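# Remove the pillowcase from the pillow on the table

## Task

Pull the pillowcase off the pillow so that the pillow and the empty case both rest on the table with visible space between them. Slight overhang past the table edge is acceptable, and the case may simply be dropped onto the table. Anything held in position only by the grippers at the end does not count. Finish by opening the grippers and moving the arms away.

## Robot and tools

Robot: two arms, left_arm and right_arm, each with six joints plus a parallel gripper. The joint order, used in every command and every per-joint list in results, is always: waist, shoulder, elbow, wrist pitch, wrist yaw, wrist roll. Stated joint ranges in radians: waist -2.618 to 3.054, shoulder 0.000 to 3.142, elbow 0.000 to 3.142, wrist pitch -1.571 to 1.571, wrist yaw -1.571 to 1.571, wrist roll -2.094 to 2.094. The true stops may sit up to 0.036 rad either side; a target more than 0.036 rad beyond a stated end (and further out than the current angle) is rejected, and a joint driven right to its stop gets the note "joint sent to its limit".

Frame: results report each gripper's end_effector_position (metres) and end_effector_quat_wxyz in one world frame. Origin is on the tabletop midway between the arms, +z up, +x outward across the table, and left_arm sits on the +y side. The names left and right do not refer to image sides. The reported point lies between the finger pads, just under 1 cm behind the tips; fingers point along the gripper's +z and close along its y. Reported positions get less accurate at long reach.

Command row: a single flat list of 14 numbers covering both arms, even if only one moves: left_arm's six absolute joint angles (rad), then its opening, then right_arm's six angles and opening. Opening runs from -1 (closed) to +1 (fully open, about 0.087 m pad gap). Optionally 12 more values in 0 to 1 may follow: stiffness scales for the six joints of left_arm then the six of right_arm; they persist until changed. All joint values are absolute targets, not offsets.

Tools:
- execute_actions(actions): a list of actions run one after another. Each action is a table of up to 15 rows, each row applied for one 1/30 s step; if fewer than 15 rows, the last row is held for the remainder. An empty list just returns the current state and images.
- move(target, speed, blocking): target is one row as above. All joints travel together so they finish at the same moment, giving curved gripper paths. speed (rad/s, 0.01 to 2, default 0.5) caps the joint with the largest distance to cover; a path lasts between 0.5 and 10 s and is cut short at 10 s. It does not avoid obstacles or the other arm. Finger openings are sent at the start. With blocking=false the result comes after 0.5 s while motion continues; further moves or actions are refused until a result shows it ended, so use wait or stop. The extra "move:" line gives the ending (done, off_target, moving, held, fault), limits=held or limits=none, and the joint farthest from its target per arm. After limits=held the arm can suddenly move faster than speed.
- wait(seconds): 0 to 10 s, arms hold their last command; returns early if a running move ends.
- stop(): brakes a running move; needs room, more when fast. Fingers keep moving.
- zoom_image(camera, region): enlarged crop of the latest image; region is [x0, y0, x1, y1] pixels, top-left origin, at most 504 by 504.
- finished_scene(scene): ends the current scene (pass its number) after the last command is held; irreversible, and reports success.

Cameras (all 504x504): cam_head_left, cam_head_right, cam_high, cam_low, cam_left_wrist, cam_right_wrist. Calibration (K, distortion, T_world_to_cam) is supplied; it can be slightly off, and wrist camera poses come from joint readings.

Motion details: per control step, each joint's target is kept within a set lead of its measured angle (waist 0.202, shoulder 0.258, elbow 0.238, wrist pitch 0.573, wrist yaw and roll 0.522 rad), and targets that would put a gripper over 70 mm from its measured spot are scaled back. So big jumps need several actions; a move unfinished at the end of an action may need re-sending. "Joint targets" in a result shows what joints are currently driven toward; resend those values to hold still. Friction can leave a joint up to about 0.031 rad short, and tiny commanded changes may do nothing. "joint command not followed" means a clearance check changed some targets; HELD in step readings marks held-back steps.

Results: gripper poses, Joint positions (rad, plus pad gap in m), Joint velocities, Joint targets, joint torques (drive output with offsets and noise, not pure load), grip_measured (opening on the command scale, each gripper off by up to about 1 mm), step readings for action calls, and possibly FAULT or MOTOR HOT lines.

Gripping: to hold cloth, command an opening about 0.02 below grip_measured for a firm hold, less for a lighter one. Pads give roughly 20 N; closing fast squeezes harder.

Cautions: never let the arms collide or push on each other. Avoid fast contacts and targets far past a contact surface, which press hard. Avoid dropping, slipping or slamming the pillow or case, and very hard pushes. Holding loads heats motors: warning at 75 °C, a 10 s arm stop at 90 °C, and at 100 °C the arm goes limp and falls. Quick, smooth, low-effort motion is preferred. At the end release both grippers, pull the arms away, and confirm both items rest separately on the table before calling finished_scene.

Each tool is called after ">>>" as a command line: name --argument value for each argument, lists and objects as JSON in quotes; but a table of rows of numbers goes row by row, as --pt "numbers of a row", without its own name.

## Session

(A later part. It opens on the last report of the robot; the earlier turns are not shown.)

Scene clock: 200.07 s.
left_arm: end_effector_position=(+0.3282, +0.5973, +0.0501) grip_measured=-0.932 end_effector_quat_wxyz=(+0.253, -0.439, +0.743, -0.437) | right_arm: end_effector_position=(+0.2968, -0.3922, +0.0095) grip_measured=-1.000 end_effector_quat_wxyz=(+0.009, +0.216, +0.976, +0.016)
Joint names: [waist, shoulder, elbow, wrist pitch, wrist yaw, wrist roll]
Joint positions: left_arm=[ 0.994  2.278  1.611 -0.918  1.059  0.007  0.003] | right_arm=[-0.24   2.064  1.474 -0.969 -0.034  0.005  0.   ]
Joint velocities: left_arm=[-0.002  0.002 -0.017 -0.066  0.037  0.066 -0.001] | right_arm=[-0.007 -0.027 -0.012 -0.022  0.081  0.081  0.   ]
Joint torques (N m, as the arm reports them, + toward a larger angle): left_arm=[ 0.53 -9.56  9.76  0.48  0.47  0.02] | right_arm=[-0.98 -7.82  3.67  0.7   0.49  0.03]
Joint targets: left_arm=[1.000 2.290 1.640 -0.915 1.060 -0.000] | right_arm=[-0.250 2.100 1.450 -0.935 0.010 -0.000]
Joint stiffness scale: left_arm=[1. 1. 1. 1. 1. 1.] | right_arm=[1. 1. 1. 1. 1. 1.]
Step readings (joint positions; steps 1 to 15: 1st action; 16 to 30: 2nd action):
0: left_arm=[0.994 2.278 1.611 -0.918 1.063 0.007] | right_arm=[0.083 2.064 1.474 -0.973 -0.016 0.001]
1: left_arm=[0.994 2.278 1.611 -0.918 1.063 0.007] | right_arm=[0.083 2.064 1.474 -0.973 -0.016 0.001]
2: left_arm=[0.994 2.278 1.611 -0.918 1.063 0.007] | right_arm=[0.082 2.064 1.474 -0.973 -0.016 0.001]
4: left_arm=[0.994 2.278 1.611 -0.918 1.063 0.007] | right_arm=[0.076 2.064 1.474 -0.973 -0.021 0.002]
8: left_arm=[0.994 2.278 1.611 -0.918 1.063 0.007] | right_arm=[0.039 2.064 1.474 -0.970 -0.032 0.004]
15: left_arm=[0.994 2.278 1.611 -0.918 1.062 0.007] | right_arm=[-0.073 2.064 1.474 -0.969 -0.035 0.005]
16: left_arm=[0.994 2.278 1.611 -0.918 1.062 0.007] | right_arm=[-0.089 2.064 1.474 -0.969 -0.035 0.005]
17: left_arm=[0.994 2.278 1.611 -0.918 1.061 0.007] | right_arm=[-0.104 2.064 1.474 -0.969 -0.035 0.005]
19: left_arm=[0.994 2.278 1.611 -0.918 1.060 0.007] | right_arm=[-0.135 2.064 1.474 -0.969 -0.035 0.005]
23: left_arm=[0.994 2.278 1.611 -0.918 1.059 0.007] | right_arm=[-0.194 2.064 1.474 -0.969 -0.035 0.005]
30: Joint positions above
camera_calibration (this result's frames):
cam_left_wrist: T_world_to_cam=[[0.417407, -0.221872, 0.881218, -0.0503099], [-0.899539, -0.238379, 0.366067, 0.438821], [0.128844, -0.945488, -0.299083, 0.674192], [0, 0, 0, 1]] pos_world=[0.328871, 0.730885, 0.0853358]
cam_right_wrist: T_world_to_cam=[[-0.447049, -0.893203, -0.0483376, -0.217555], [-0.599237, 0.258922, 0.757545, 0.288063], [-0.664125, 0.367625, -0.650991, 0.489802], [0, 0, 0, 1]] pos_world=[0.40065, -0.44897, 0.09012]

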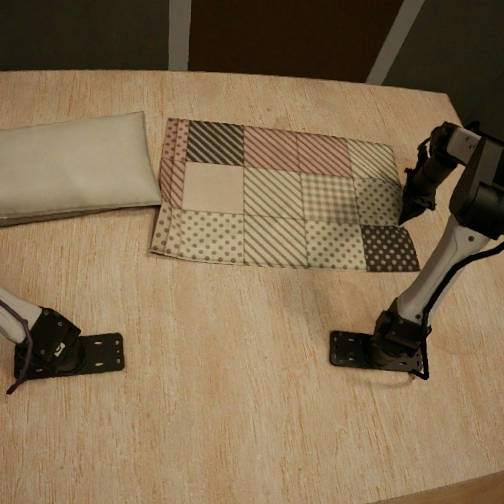

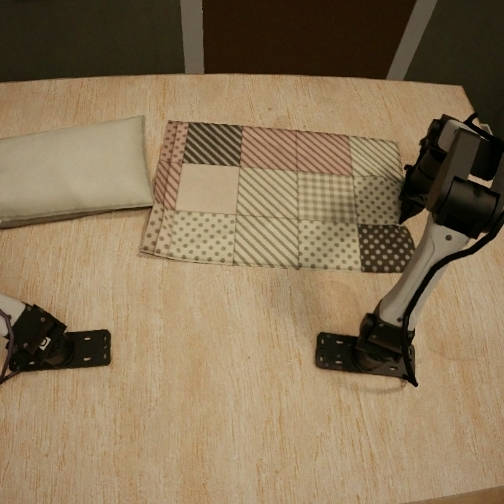

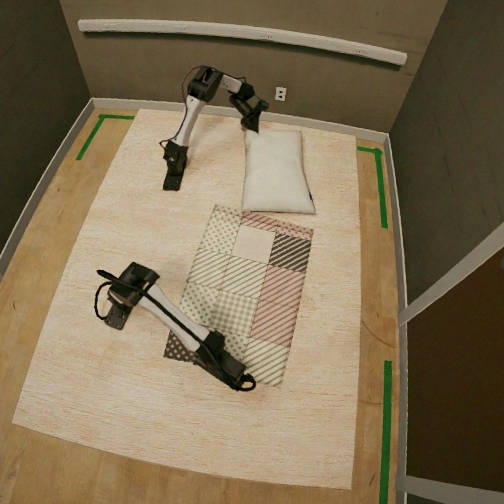

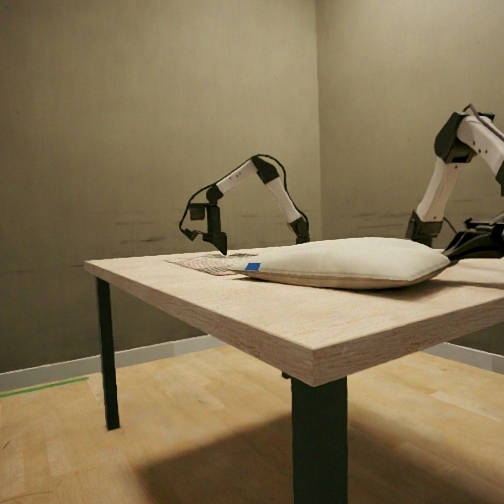

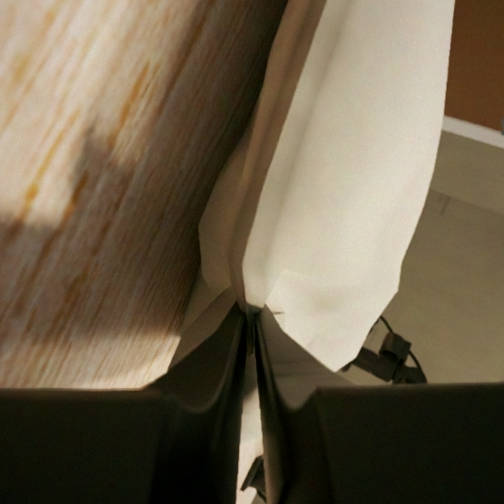

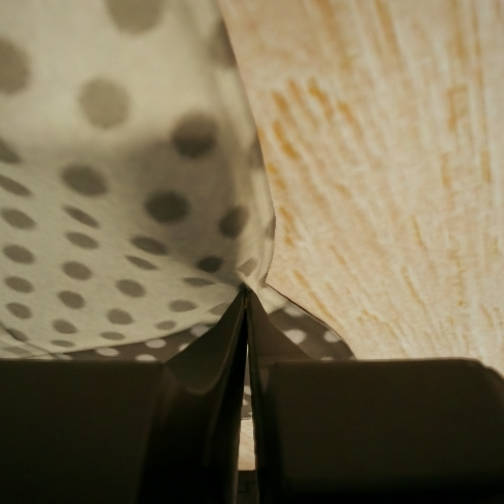

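>>> execute_actions --actions '[[[1.0,2.3,1.64,-0.915,1.06,0,-1,-0.26,2.105,1.475,-0.955,0.01,0,-1],[1.0,2.3,1.64,-0.915,1.06,0,-1,-0.272,2.116,1.5,-0.97,0.01,0,-1],[1.0,2.31,1.64,-0.915,1.06,0,-1,-0.287,2.13,1.523,-0.98,0.01,0,-1],[1.0,2.31,1.64,-0.915,1.06,0,-1,-0.302,2.144,1.546,-0.99,0.01,0,-1],[1.0,2.32,1.64,-0.915,1.06,0,-1,-0.317,2.158,1.569,-1.0,0.01,0,-1],[1.0,2.32,1.64,-0.915,1.06,0,-1,-0.332,2.172,1.592,-1.008,0.01,0,-1],[1.0,2.32,1.64,-0.915,1.06,0,-1,-0.347,2.186,1.615,-1.017,0.01,0,-1],[1.0,2.32,1.64,-0.915,1.06,0,-1,-0.362,2.2,1.638,-1.026,0.01,0,-1],[1.0,2.32,1.64,-0.915,1.06,0,-1,-0.377,2.214,1.661,-1.035,0.01,0,-1],[1.0,2.32,1.64,-0.915,1.06,0,-1,-0.392,2.228,1.684,-1.044,0.01,0,-1],[1.0,2.32,1.64,-0.915,1.06,0,-1,-0.407,2.242,1.707,-1.053,0.01,0,-1],[1.0,2.32,1.64,-0.915,1.06,0,-1,-0.422,2.256,1.73,-1.062,0.01,0,-1],[1.0,2.32,1.64,-0.915,1.06,0,-1,-0.437,2.27,1.753,-1.071,0.01,0,-1],[1.0,2.32,1.64,-0.915,1.06,0,-1,-0.452,2.284,1.776,-1.08,0.01,0,-1],[1.0,2.32,1.64,-0.915,1.06,0,-1,-0.467,2.298,1.8,-1.089,0.01,0,-1]],[[1.0,2.32,1.64,-0.915,1.06,0,-0.6,-0.482,2.312,1.823,-1.098,0.01,0,-1],[1.0,2.32,1.64,-0.915,1.06,0,-0.6,-0.497,2.326,1.846,-1.107,0.01,0,-1],[1.0,2.32,1.64,-0.915,1.06,0,-0.3,-0.512,2.34,1.87,-1.116,0.01,0,-1],[1.0,2.32,1.64,-0.915,1.06,0,-0.3,-0.527,2.353,1.893,-1.125,0.01,0,-1],[1.0,2.32,1.64,-0.915,1.06,0,0,-0.542,2.366,1.917,-1.134,0.01,0,-1],[1.0,2.32,1.64,-0.915,1.06,0,0,-0.56,2.378,1.94,-1.143,0.01,0,-1]]]'

Scene clock: 210.47 s.
left_arm: end_effector_position=(+0.3269, +0.5960, +0.0393) grip_measured=+0.000 end_effector_quat_wxyz=(+0.243, -0.446, +0.739, -0.443) | right_arm: end_effector_position=(+0.2871, -0.5302, +0.0101) grip_measured=-1.000 end_effector_quat_wxyz=(+0.005, +0.367, +0.930, +0.011)
Joint names: [waist, shoulder, elbow, wrist pitch, wrist yaw, wrist roll]
Joint positions: left_arm=[ 0.996  2.308  1.611 -0.917  1.059  0.007  0.044] | right_arm=[-0.556  2.341  1.928 -1.157 -0.025  0.005  0.   ]
Joint velocities: left_arm=[-0.012  0.012 -0.012  0.007  0.022  0.007  0.   ] | right_arm=[-0.002  0.012  0.002 -0.037  0.051  0.066  0.   ]
Joint torques (N m, as the arm reports them, + toward a larger angle): left_arm=[ 0.37 -9.67  9.63  0.43  0.47  0.02] | right_arm=[ -0.51 -10.21   6.26   0.49   0.4    0.02]
Joint targets: left_arm=[1.000 2.320 1.640 -0.915 1.060 0.000] | right_arm=[-0.560 2.378 1.940 -1.143 0.010 -0.000]
Joint stiffness scale: left_arm=[1. 1. 1. 1. 1. 1.] | right_arm=[1. 1. 1. 1. 1. 1.]
Step readings (joint positions; steps 1 to 15: 1st action; 16 to 30: 2nd action):
0: left_arm=[0.994 2.278 1.611 -0.918 1.059 0.007] | right_arm=[-0.240 2.064 1.474 -0.969 -0.034 0.005]
1: left_arm=[0.994 2.278 1.611 -0.918 1.059 0.007] | right_arm=[-0.240 2.064 1.474 -0.969 -0.034 0.005]
2: left_arm=[0.994 2.278 1.611 -0.918 1.059 0.007] | right_arm=[-0.241 2.066 1.477 -0.972 -0.034 0.005]
4: left_arm=[0.994 2.283 1.611 -0.918 1.059 0.007] | right_arm=[-0.252 2.084 1.501 -0.991 -0.033 0.005]
8: left_arm=[0.994 2.304 1.611 -0.918 1.059 0.007] | right_arm=[-0.308 2.140 1.587 -1.034 -0.033 0.005]
15: left_arm=[0.994 2.308 1.611 -0.918 1.059 0.007] | right_arm=[-0.424 2.238 1.749 -1.094 -0.031 0.005]
16: left_arm=[0.994 2.308 1.611 -0.918 1.059 0.007] | right_arm=[-0.439 2.252 1.772 -1.103 -0.031 0.005]
17: left_arm=[0.994 2.308 1.611 -0.917 1.059 0.007] | right_arm=[-0.453 2.266 1.796 -1.112 -0.030 0.005]
19: left_arm=[0.996 2.308 1.611 -0.917 1.059 0.007] | right_arm=[-0.481 2.293 1.842 -1.130 -0.030 0.005]
23: left_arm=[0.996 2.308 1.611 -0.917 1.059 0.007] | right_arm=[-0.536 2.336 1.919 -1.155 -0.030 0.005]
30: Joint positions above
camera_calibration (this result's frames):
cam_left_wrist: T_world_to_cam=[[0.43066, -0.198429, 0.880431, -0.0587528], [-0.893668, -0.230013, 0.385295, 0.433566], [0.126057, -0.952743, -0.276387, 0.674282], [0, 0, 0, 1]] pos_world=[0.327769, 0.730485, 0.0710399]
cam_right_wrist: T_world_to_cam=[[-0.702783, -0.710364, -0.0384625, -0.174822], [-0.478406, 0.431903, 0.764583, 0.374487], [-0.52652, 0.555737, -0.643376, 0.594599], [0, 0, 0, 1]] pos_world=[0.369363, -0.61637, 0.0895003]

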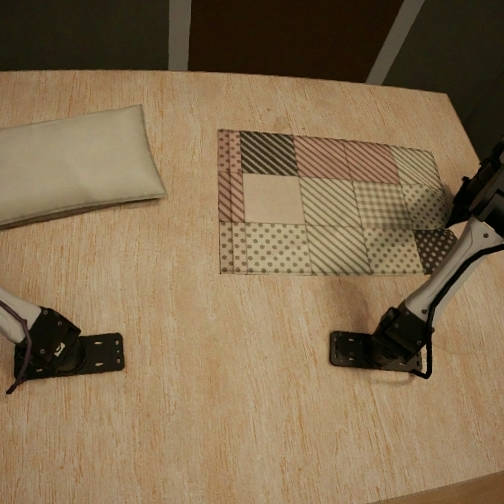

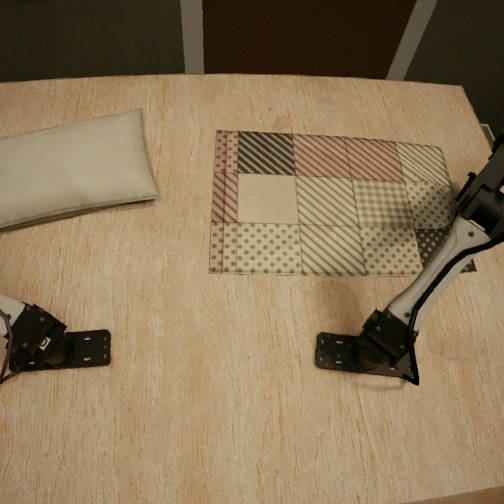

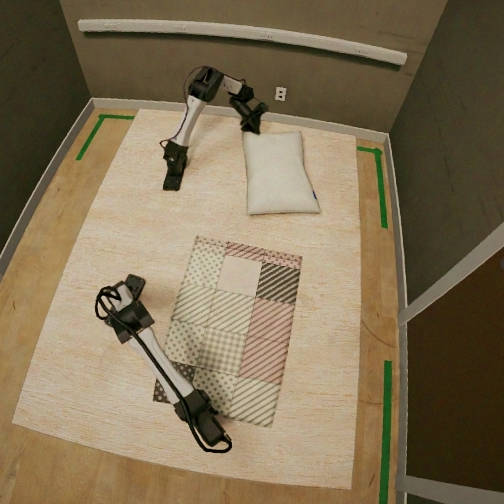

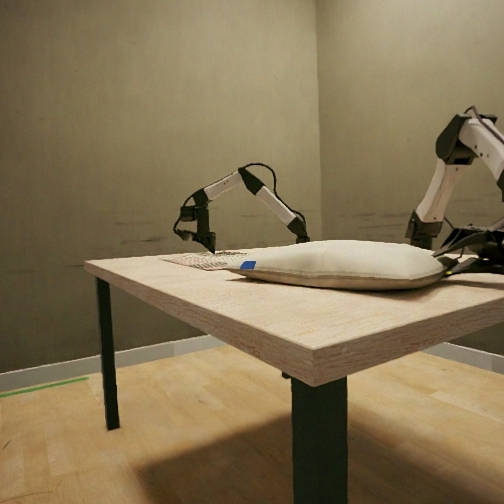

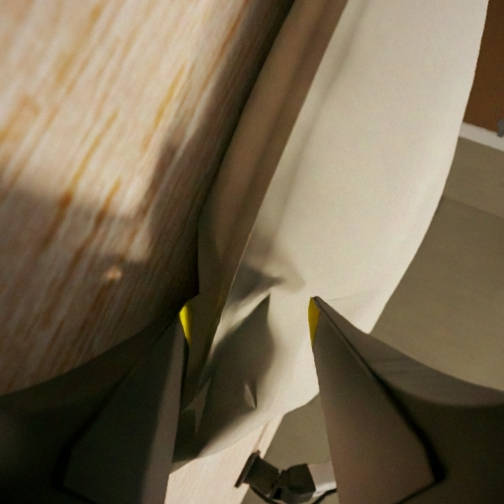

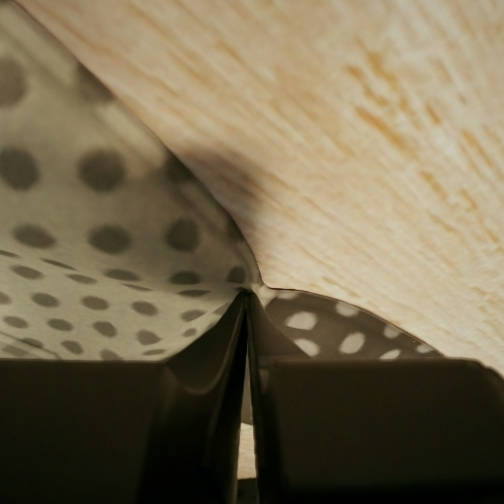

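Gap ~13 cm. Retreat.

>>> move --target '[1.22,2.32,1.64,-0.915,1.06,0,0,-0.56,2.2,1.94,-1.25,0.01,0,-0.6]' --speed 0.4

>>> move --target '[1.4,1.6,1.5,-1.0,0.6,0,0,-1.2,1.6,1.6,-1.2,0,0,0]' --speed 0.8

Scene clock: 214.10 s.
left_arm: end_effector_position=(+0.2613, +0.6603, +0.0393) grip_measured=+0.000 end_effector_quat_wxyz=(+0.291, -0.527, +0.684, -0.413) | right_arm: end_effector_position=(+0.2756, -0.5258, +0.0621) grip_measured=-0.600 end_effector_quat_wxyz=(+0.020, +0.367, +0.930, -0.008)
Joint names: [waist, shoulder, elbow, wrist pitch, wrist yaw, wrist roll]
Joint positions: left_arm=[ 1.223  2.308  1.611 -0.917  1.059  0.007  0.044] | right_arm=[-0.556  2.214  1.928 -1.242  0.     0.005  0.017]
Joint velocities: left_arm=[-0.002  0.007  0.012  0.007  0.007 -0.007 -0.   ] | right_arm=[-0.002 -0.027 -0.002 -0.037  0.066 -0.051  0.001]
Joint torques (N m, as the arm reports them, + toward a larger angle): left_arm=[-0.44 -9.59  9.64  0.42  0.45  0.02] | right_arm=[ -0.45 -13.41   6.4    0.34   0.09   0.02]
Joint targets: left_arm=[1.220 2.320 1.640 -0.915 1.060 0.000] | right_arm=[-0.560 2.200 1.940 -1.250 0.010 0.000]
Joint stiffness scale: left_arm=[1. 1. 1. 1. 1. 1.] | right_arm=[1. 1. 1. 1. 1. 1.]
move: off_target (left_arm); limits=none; left_arm: farthest joint: the elbow, 0.029 radians from its target (0.029 radians at the start); right_arm: farthest joint: the shoulder, 0.014 radians from its target (0.141 radians at the start)
camera_calibration (this result's frames):
cam_left_wrist: T_world_to_cam=[[0.464267, -0.0964268, 0.880431, -0.0939125], [-0.818985, -0.425219, 0.385295, 0.499162], [0.337223, -0.899939, -0.276387, 0.653724], [0, 0, 0, 1]] pos_world=[0.231956, 0.79151, 0.0710399]
cam_right_wrist: T_world_to_cam=[[-0.703054, -0.710976, -0.0150854, -0.179397], [-0.488673, 0.467599, 0.736579, 0.350687], [-0.516637, 0.525227, -0.676183, 0.60286], [0, 0, 0, 1]] pos_world=[0.356705, -0.608166, 0.146629]

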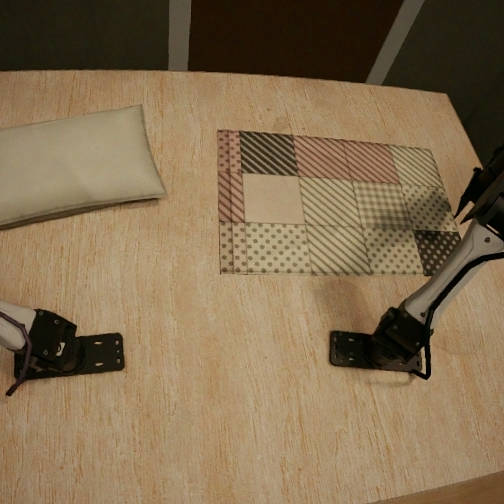

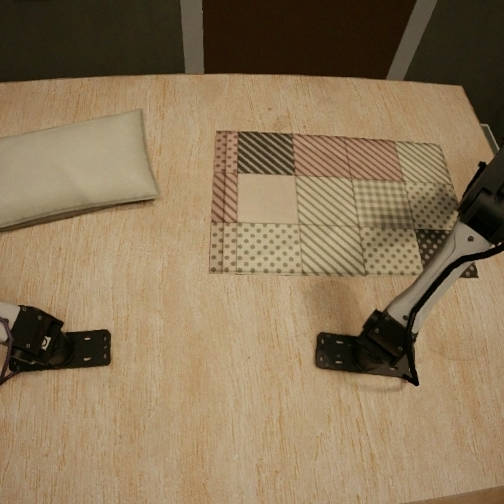

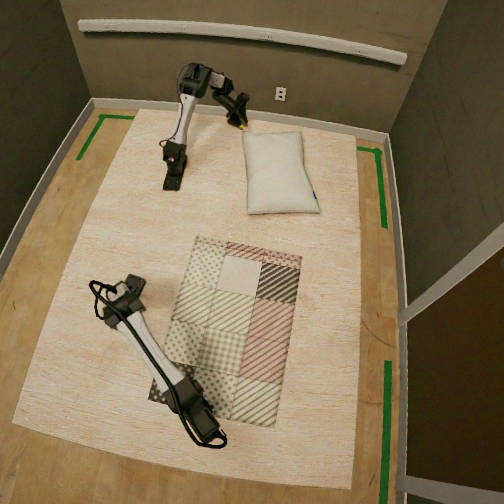

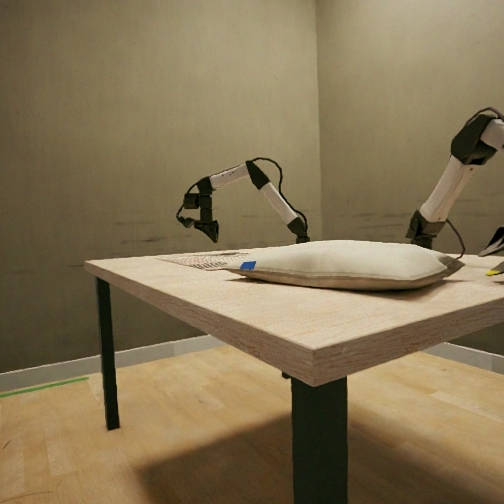

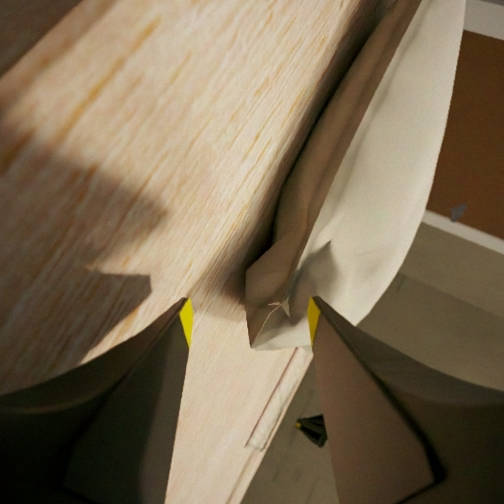

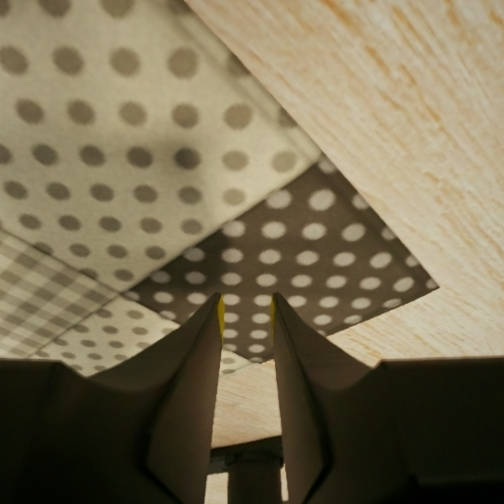

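Scene clock: 215.80 s.
left_arm: end_effector_position=(+0.1476, +0.6743, +0.2031) grip_measured=+0.000 end_effector_quat_wxyz=(+0.368, -0.562, +0.738, -0.058) | right_arm: end_effector_position=(+0.0421, -0.5741, +0.1917) grip_measured=+0.000 end_effector_quat_wxyz=(+0.141, +0.630, +0.754, -0.116)
Joint names: [waist, shoulder, elbow, wrist pitch, wrist yaw, wrist roll]
Joint positions: left_arm=[ 1.394  1.608  1.517 -0.987  0.609  0.007  0.044] | right_arm=[-1.197  1.608  1.617 -1.211 -0.001  0.005  0.044]
Joint velocities: left_arm=[ 0.002 -0.002  0.012  0.051  0.051  0.007 -0.   ] | right_arm=[-0.012  0.002 -0.007 -0.022  0.022 -0.037  0.001]
Joint torques (N m, as the arm reports them, + toward a larger angle): left_arm=[ 0.55 -6.76  6.45  1.24  0.21 -0.01] | right_arm=[-0.4  -7.52  4.71  1.09 -0.02  0.02]
Joint targets: left_arm=[1.400 1.600 1.500 -1.000 0.600 0.000] | right_arm=[-1.200 1.600 1.600 -1.200 -0.000 -0.000]
Joint stiffness scale: left_arm=[1. 1. 1. 1. 1. 1.] | right_arm=[1. 1. 1. 1. 1. 1.]
move: done; limits=none; left_arm: farthest joint: the elbow, 0.017 radians from its target (0.111 radians at the start); right_arm: farthest joint: the elbow, 0.017 radians from its target (0.328 radians at the start)
camera_calibration (this result's frames):
cam_left_wrist: T_world_to_cam=[[0.77534, -0.365033, 0.515363, 0.0253799], [-0.537013, -0.810523, 0.233815, 0.59779], [0.332363, -0.458043, -0.824458, 0.564007], [0, 0, 0, 1]] pos_world=[0.113888, 0.752127, 0.312148]
cam_right_wrist: T_world_to_cam=[[-0.987302, -0.156748, -0.0258014, -0.0438312], [-0.149672, 0.863435, 0.481746, 0.425506], [-0.0532346, 0.47949, -0.875931, 0.587781], [0, 0, 0, 1]] pos_world=[0.0517019, -0.656102, 0.308739]

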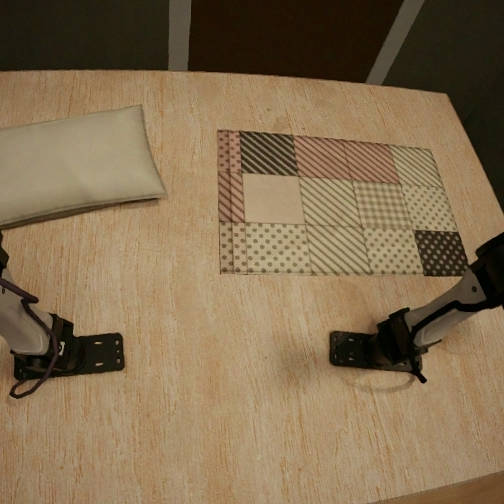

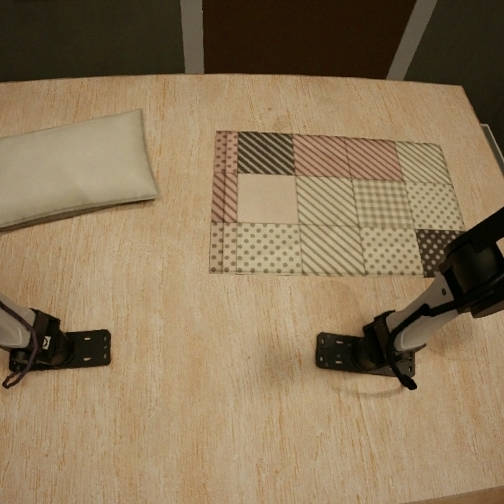

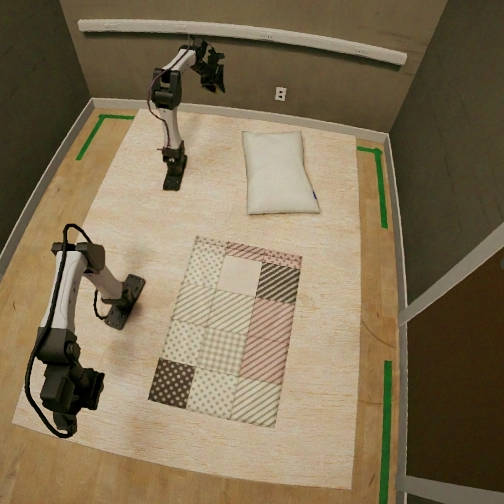

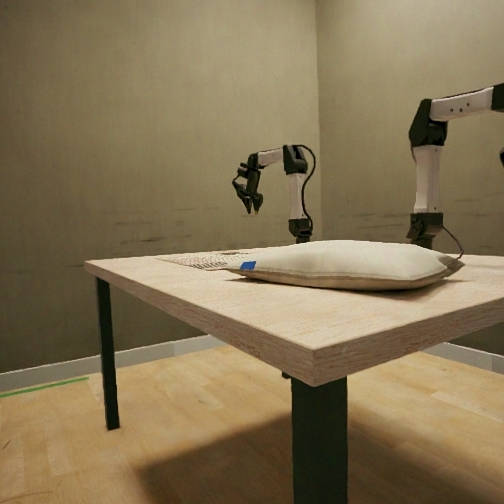

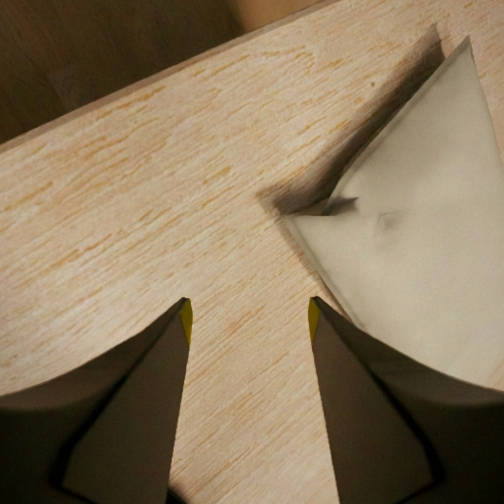

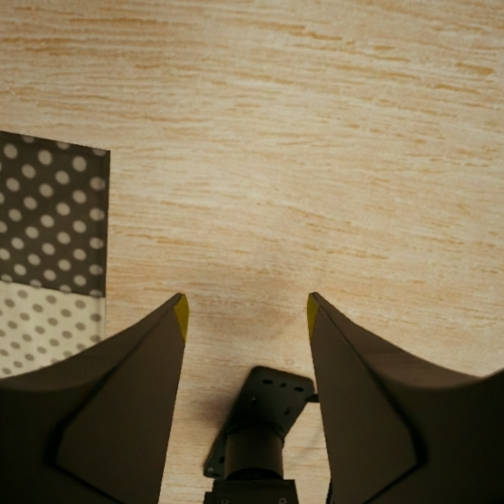

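>>> finished_scene --scene 2

The scene is finished: the task was done.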